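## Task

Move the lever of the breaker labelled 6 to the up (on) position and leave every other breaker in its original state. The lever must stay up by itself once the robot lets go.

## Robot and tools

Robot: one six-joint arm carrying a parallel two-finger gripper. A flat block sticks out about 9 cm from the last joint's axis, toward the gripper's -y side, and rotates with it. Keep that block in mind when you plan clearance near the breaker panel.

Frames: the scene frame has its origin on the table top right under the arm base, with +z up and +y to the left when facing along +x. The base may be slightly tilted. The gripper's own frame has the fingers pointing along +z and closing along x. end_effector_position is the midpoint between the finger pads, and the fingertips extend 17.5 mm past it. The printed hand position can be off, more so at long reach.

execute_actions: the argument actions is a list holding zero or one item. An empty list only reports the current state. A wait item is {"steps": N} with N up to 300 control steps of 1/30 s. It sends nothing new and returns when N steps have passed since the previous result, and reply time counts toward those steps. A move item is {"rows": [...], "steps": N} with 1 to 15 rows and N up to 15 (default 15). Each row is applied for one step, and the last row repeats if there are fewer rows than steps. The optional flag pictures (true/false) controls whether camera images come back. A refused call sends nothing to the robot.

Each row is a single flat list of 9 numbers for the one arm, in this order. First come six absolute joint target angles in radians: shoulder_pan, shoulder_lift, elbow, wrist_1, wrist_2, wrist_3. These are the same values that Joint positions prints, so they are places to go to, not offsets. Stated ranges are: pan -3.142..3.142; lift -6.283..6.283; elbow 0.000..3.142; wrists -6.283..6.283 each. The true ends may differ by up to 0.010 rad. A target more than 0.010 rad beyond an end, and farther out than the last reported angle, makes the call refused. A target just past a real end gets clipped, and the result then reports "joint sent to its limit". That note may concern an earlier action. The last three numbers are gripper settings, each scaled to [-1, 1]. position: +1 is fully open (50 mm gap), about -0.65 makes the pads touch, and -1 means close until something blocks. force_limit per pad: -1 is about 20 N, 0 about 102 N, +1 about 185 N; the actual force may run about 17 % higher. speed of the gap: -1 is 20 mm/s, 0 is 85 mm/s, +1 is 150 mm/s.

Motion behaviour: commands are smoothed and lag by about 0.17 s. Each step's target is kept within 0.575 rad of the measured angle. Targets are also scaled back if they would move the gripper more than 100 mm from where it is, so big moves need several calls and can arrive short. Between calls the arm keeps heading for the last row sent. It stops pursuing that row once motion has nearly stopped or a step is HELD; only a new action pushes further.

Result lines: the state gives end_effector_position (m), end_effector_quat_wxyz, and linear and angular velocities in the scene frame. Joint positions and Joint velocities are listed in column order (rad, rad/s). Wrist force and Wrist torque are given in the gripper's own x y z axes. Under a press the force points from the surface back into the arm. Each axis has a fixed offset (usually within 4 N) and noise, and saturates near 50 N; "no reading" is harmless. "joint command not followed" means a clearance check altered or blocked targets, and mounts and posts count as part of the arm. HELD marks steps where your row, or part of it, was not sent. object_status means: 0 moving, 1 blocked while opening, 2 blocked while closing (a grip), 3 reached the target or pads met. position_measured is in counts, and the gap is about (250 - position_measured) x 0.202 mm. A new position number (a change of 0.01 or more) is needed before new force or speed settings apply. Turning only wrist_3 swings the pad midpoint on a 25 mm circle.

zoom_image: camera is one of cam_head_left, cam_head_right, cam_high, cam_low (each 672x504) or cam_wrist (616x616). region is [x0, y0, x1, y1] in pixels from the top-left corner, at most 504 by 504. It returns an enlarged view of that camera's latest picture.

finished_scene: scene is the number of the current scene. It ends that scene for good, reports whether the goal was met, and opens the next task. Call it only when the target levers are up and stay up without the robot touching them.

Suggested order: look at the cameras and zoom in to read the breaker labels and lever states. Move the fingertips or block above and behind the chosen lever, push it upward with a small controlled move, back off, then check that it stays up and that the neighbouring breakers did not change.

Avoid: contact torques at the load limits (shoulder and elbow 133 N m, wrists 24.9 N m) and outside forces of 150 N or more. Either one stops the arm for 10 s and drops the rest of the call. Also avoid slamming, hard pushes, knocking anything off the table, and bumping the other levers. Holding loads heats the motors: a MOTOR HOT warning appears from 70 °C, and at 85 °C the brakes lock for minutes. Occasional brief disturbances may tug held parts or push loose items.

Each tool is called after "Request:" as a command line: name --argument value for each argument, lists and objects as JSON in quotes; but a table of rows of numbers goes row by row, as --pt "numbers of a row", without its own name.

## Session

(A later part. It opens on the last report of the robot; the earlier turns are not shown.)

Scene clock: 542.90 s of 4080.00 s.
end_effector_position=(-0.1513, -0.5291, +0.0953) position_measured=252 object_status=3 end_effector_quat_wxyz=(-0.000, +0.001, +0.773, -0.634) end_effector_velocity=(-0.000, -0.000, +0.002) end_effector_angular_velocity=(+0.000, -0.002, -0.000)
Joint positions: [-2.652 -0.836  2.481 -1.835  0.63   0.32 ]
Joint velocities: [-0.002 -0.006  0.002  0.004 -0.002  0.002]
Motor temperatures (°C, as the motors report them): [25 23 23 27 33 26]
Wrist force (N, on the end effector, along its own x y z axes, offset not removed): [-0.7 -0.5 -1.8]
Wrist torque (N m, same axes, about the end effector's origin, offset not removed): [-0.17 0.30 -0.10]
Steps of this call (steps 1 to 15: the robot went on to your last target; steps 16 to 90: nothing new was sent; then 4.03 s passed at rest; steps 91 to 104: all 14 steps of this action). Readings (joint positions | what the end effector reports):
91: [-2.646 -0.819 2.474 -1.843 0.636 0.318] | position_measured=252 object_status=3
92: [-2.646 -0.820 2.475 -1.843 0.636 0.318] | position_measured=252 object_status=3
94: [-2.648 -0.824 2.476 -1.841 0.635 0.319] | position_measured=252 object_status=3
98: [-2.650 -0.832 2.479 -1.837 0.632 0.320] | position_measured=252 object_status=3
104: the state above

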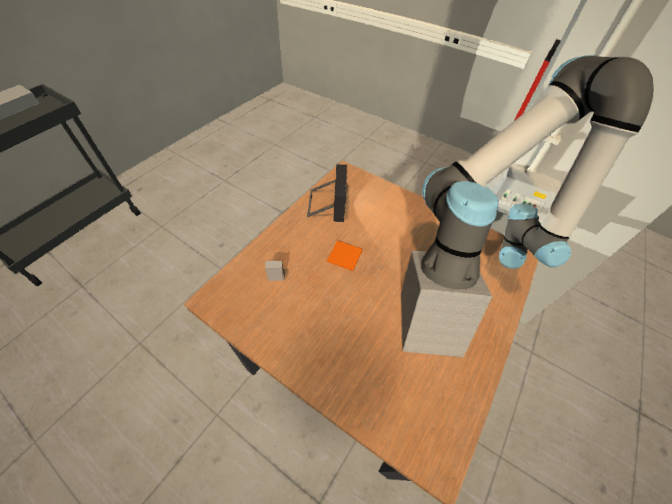

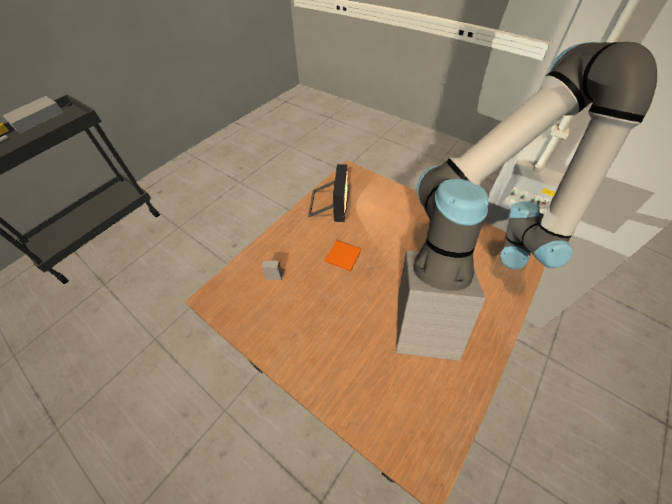

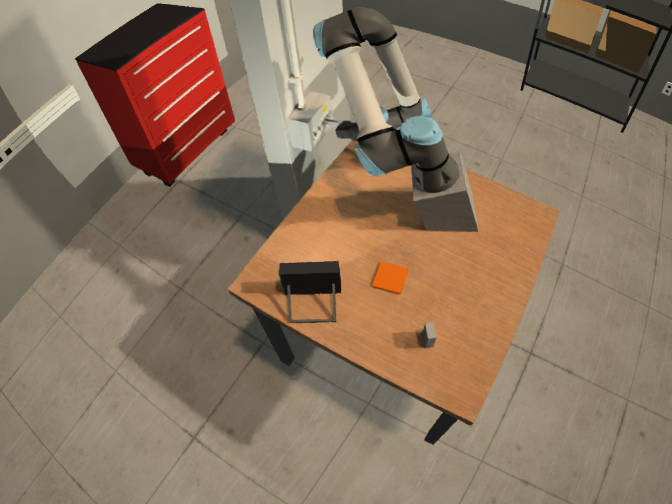

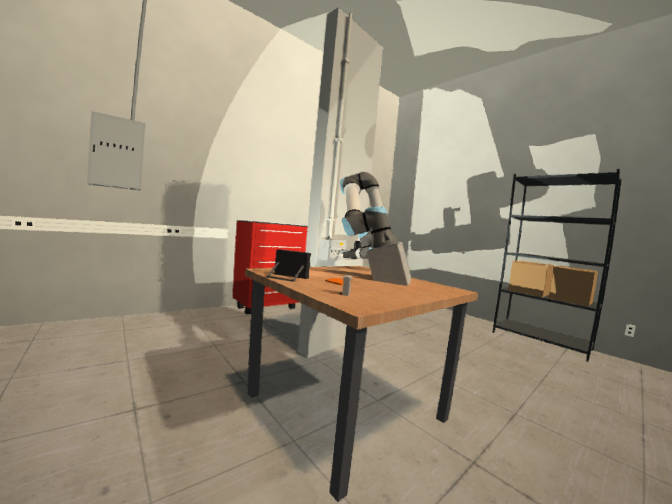

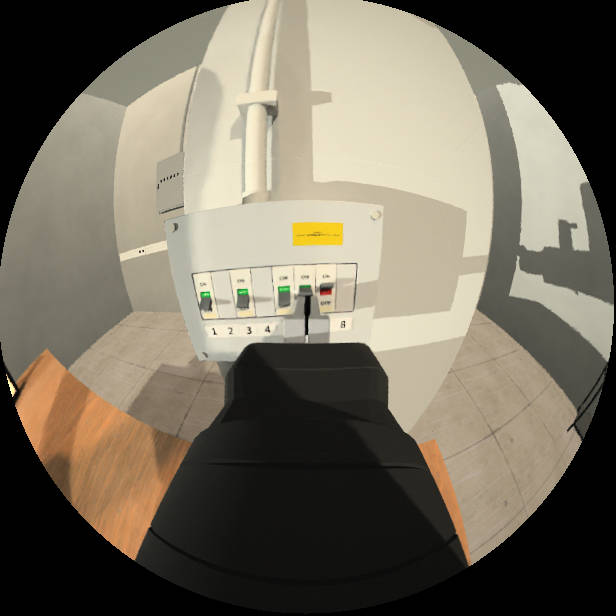

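The lever is near mid-travel, so I'll raise another 4 mm.

Request:
execute_actions --actions '[{"rows":[[-2.6547,-0.8434,2.484,-1.8315,0.6275,0.3215,-1,-0.5,0],[-2.6547,-0.8434,2.484,-1.8315,0.6275,0.3215,-1,-0.5,0],[-2.6547,-0.8434,2.484,-1.8315,0.6275,0.3215,-1,-0.5,0],[-2.6547,-0.8434,2.484,-1.8315,0.6275,0.3215,-1,-0.5,0],[-2.6573,-0.8504,2.4868,-1.8281,0.625,0.3225,-1,-0.5,0]],"steps":13}]'

Request:
zoom_image --camera "cam_wrist" --region '[240,240,380,345]'

Scene clock: 549.27 s of 4080.00 s.
end_effector_position=(-0.1512, -0.5290, +0.0993) position_measured=252 object_status=3 end_effector_quat_wxyz=(-0.000, +0.001, +0.773, -0.634) end_effector_velocity=(+0.001, +0.000, +0.002) end_effector_angular_velocity=(+0.000, -0.000, -0.000)
Joint positions: [-2.657 -0.85   2.487 -1.828  0.625  0.322]
Joint velocities: [-0.002 -0.007  0.004  0.003 -0.002  0.   ]
Motor temperatures (°C, as the motors report them): [25 23 23 27 33 26]
Wrist force (N, on the end effector, along its own x y z axes, offset not removed): [0.0 -0.5 -1.0]
Wrist torque (N m, same axes, about the end effector's origin, offset not removed): [-0.16 0.21 -0.26]
Steps of this call (steps 1 to 15: the robot went on to your last target; steps 16 to 90: nothing new was sent; then 2.93 s passed at rest; steps 91 to 103: all 13 steps of this action). Readings (joint positions | what the end effector reports):
91: [-2.652 -0.836 2.481 -1.835 0.630 0.321] | position_measured=252 object_status=3
92: [-2.653 -0.838 2.482 -1.834 0.630 0.321] | position_measured=252 object_status=3
94: [-2.654 -0.840 2.483 -1.833 0.629 0.321] | position_measured=252 object_status=3
98: [-2.656 -0.847 2.485 -1.830 0.626 0.322] | position_measured=252 object_status=3
103: the state above

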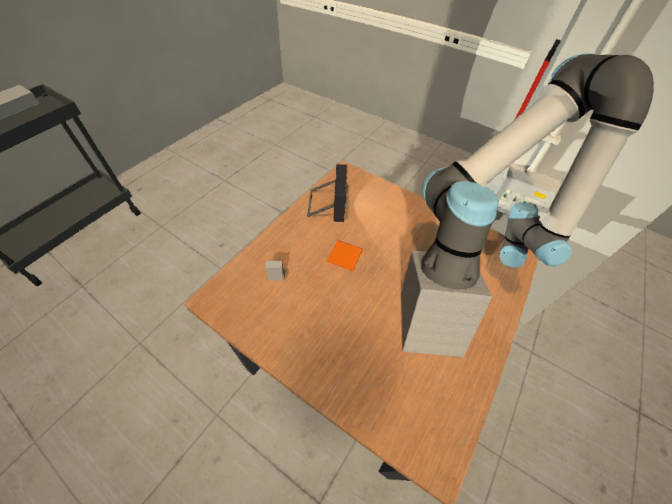

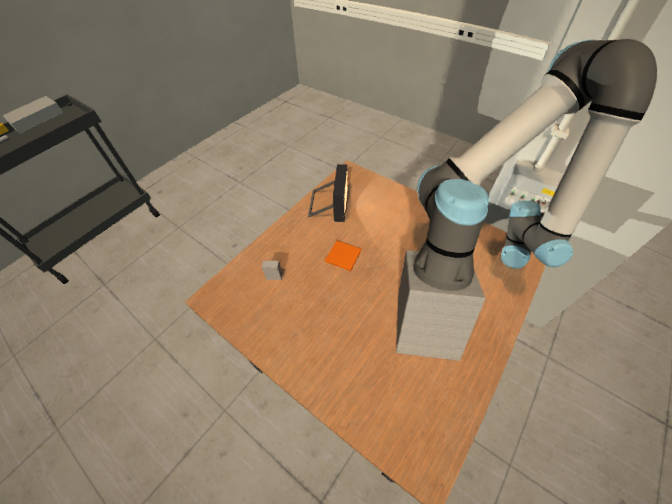

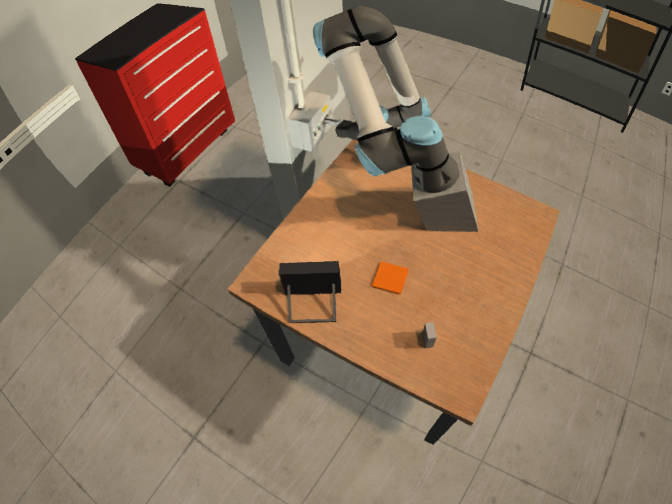

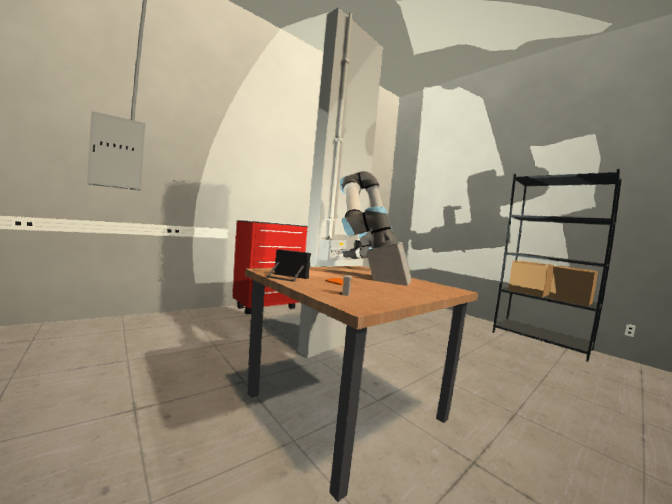

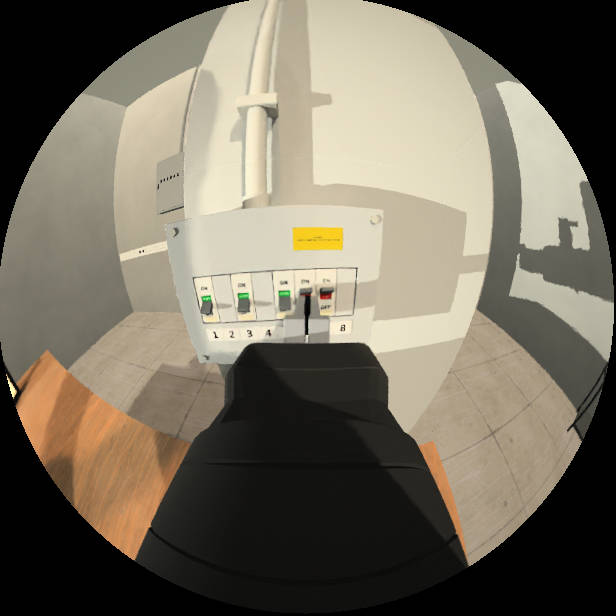

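Region (240, 240, 380, 345) of cam_wrist's 616x616 image, scaled by 3.600, with more detail than that image has; it fills the top 378 rows of this view, and the rest is white.

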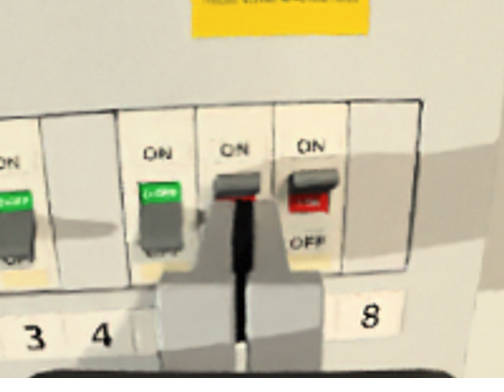

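Request:
execute_actions --actions '[{"rows":[[-2.6633,-0.8466,2.4912,-1.8383,0.6191,0.3248,-1,-0.5,0],[-2.6693,-0.8427,2.4956,-1.8485,0.6131,0.3271,-1,-0.5,0],[-2.6754,-0.8389,2.5001,-1.8586,0.6072,0.3293,-1,-0.5,0],[-2.6814,-0.835,2.5045,-1.8688,0.6012,0.3316,-1,-0.5,0],[-2.6875,-0.8312,2.509,-1.879,0.5953,0.3339,-1,-0.5,0],[-2.6935,-0.8274,2.5134,-1.8892,0.5894,0.3362,-1,-0.5,0],[-2.6996,-0.8235,2.5179,-1.8994,0.5834,0.3385,-1,-0.5,0],[-2.7056,-0.8197,2.5223,-1.9095,0.5775,0.3407,-1,-0.5,0],[-2.7117,-0.8158,2.5268,-1.9197,0.5715,0.343,-1,-0.5,0],[-2.7177,-0.812,2.5312,-1.9299,0.5656,0.3453,-1,-0.5,0]],"steps":15}]'

Request:
zoom_image --camera "cam_wrist" --region '[180,230,380,345]'

Scene clock: 567.63 s of 4080.00 s.
end_effector_position=(-0.1521, -0.5101, +0.0987) position_measured=252 object_status=3 end_effector_quat_wxyz=(-0.000, +0.001, +0.773, -0.635) end_effector_velocity=(-0.001, +0.014, -0.000) end_effector_angular_velocity=(-0.001, +0.002, -0.000)
Joint positions: [-2.714 -0.815  2.528 -1.923  0.57   0.344]
Joint velocities: [-0.045  0.029  0.031 -0.075 -0.043  0.016]
Motor temperatures (°C, as the motors report them): [25 23 23 27 33 26]
Wrist force (N, on the end effector, along its own x y z axes, offset not removed): [0.0 1.1 -2.2]
Wrist torque (N m, same axes, about the end effector's origin, offset not removed): [0.10 0.08 -0.27]
Steps of this call (steps 1 to 15: the robot went on to your last target; steps 16 to 90: nothing new was sent; then 14.87 s passed at rest; steps 91 to 105: all 15 steps of this action). Readings (joint positions | what the end effector reports):
91: [-2.657 -0.850 2.487 -1.828 0.625 0.323] | position_measured=252 object_status=3
92: [-2.658 -0.850 2.488 -1.830 0.624 0.323] | position_measured=252 object_status=3
94: [-2.664 -0.846 2.492 -1.839 0.618 0.325] | position_measured=252 object_status=3
98: [-2.684 -0.834 2.506 -1.872 0.599 0.332] | position_measured=252 object_status=3
105: the state above

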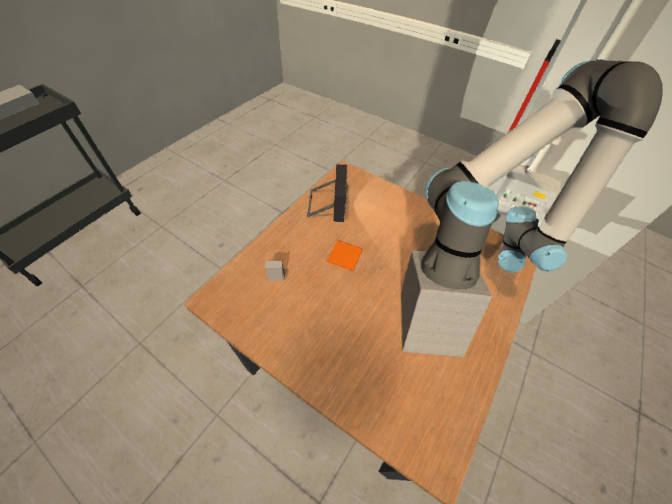

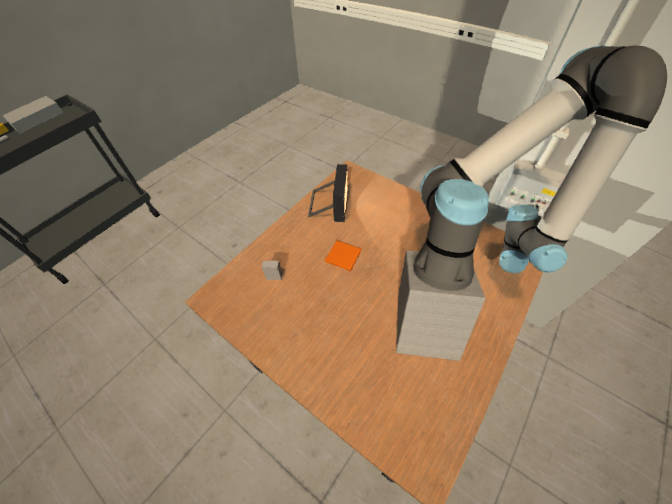

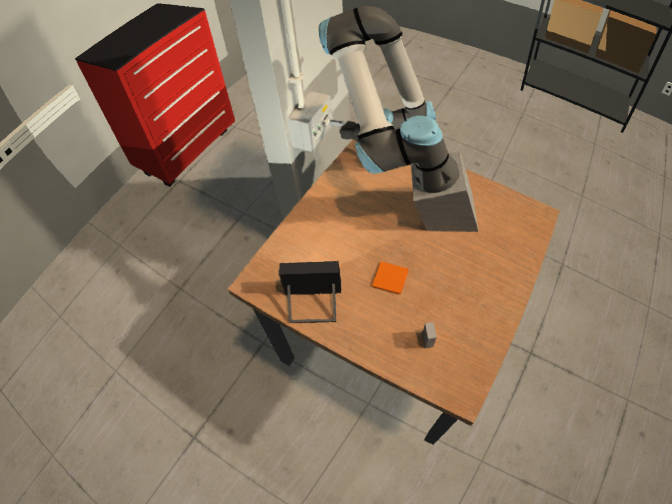

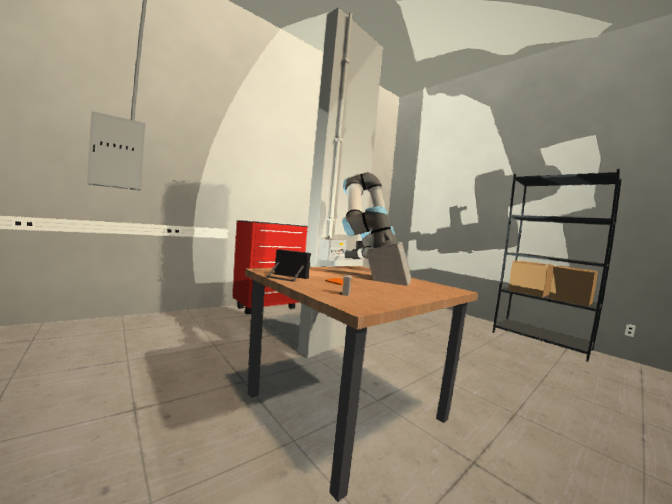

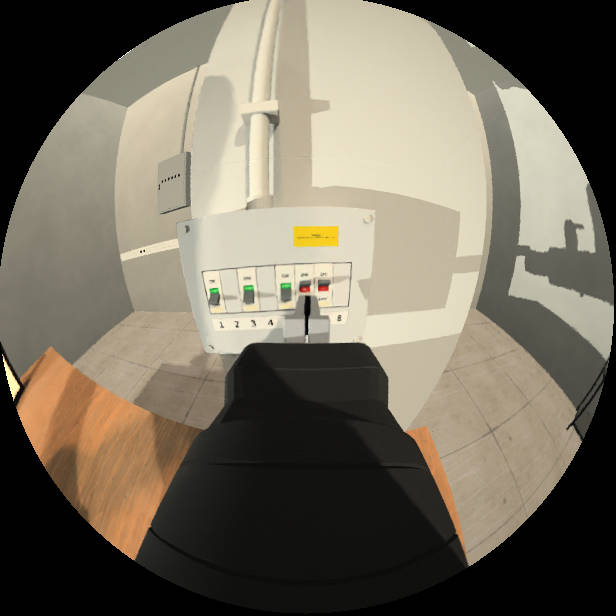

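Region (180, 230, 380, 345) of cam_wrist's 616x616 image, scaled by 2.520, with more detail than that image has; it fills the top 290 rows of this view, and the rest is white.

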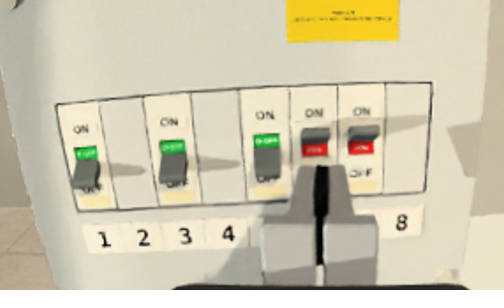

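Breaker 6 is now on, and 1, 3, 5 and 7 are unchanged.

Request:
finished_scene --scene 2

The scene is finished: the task was done.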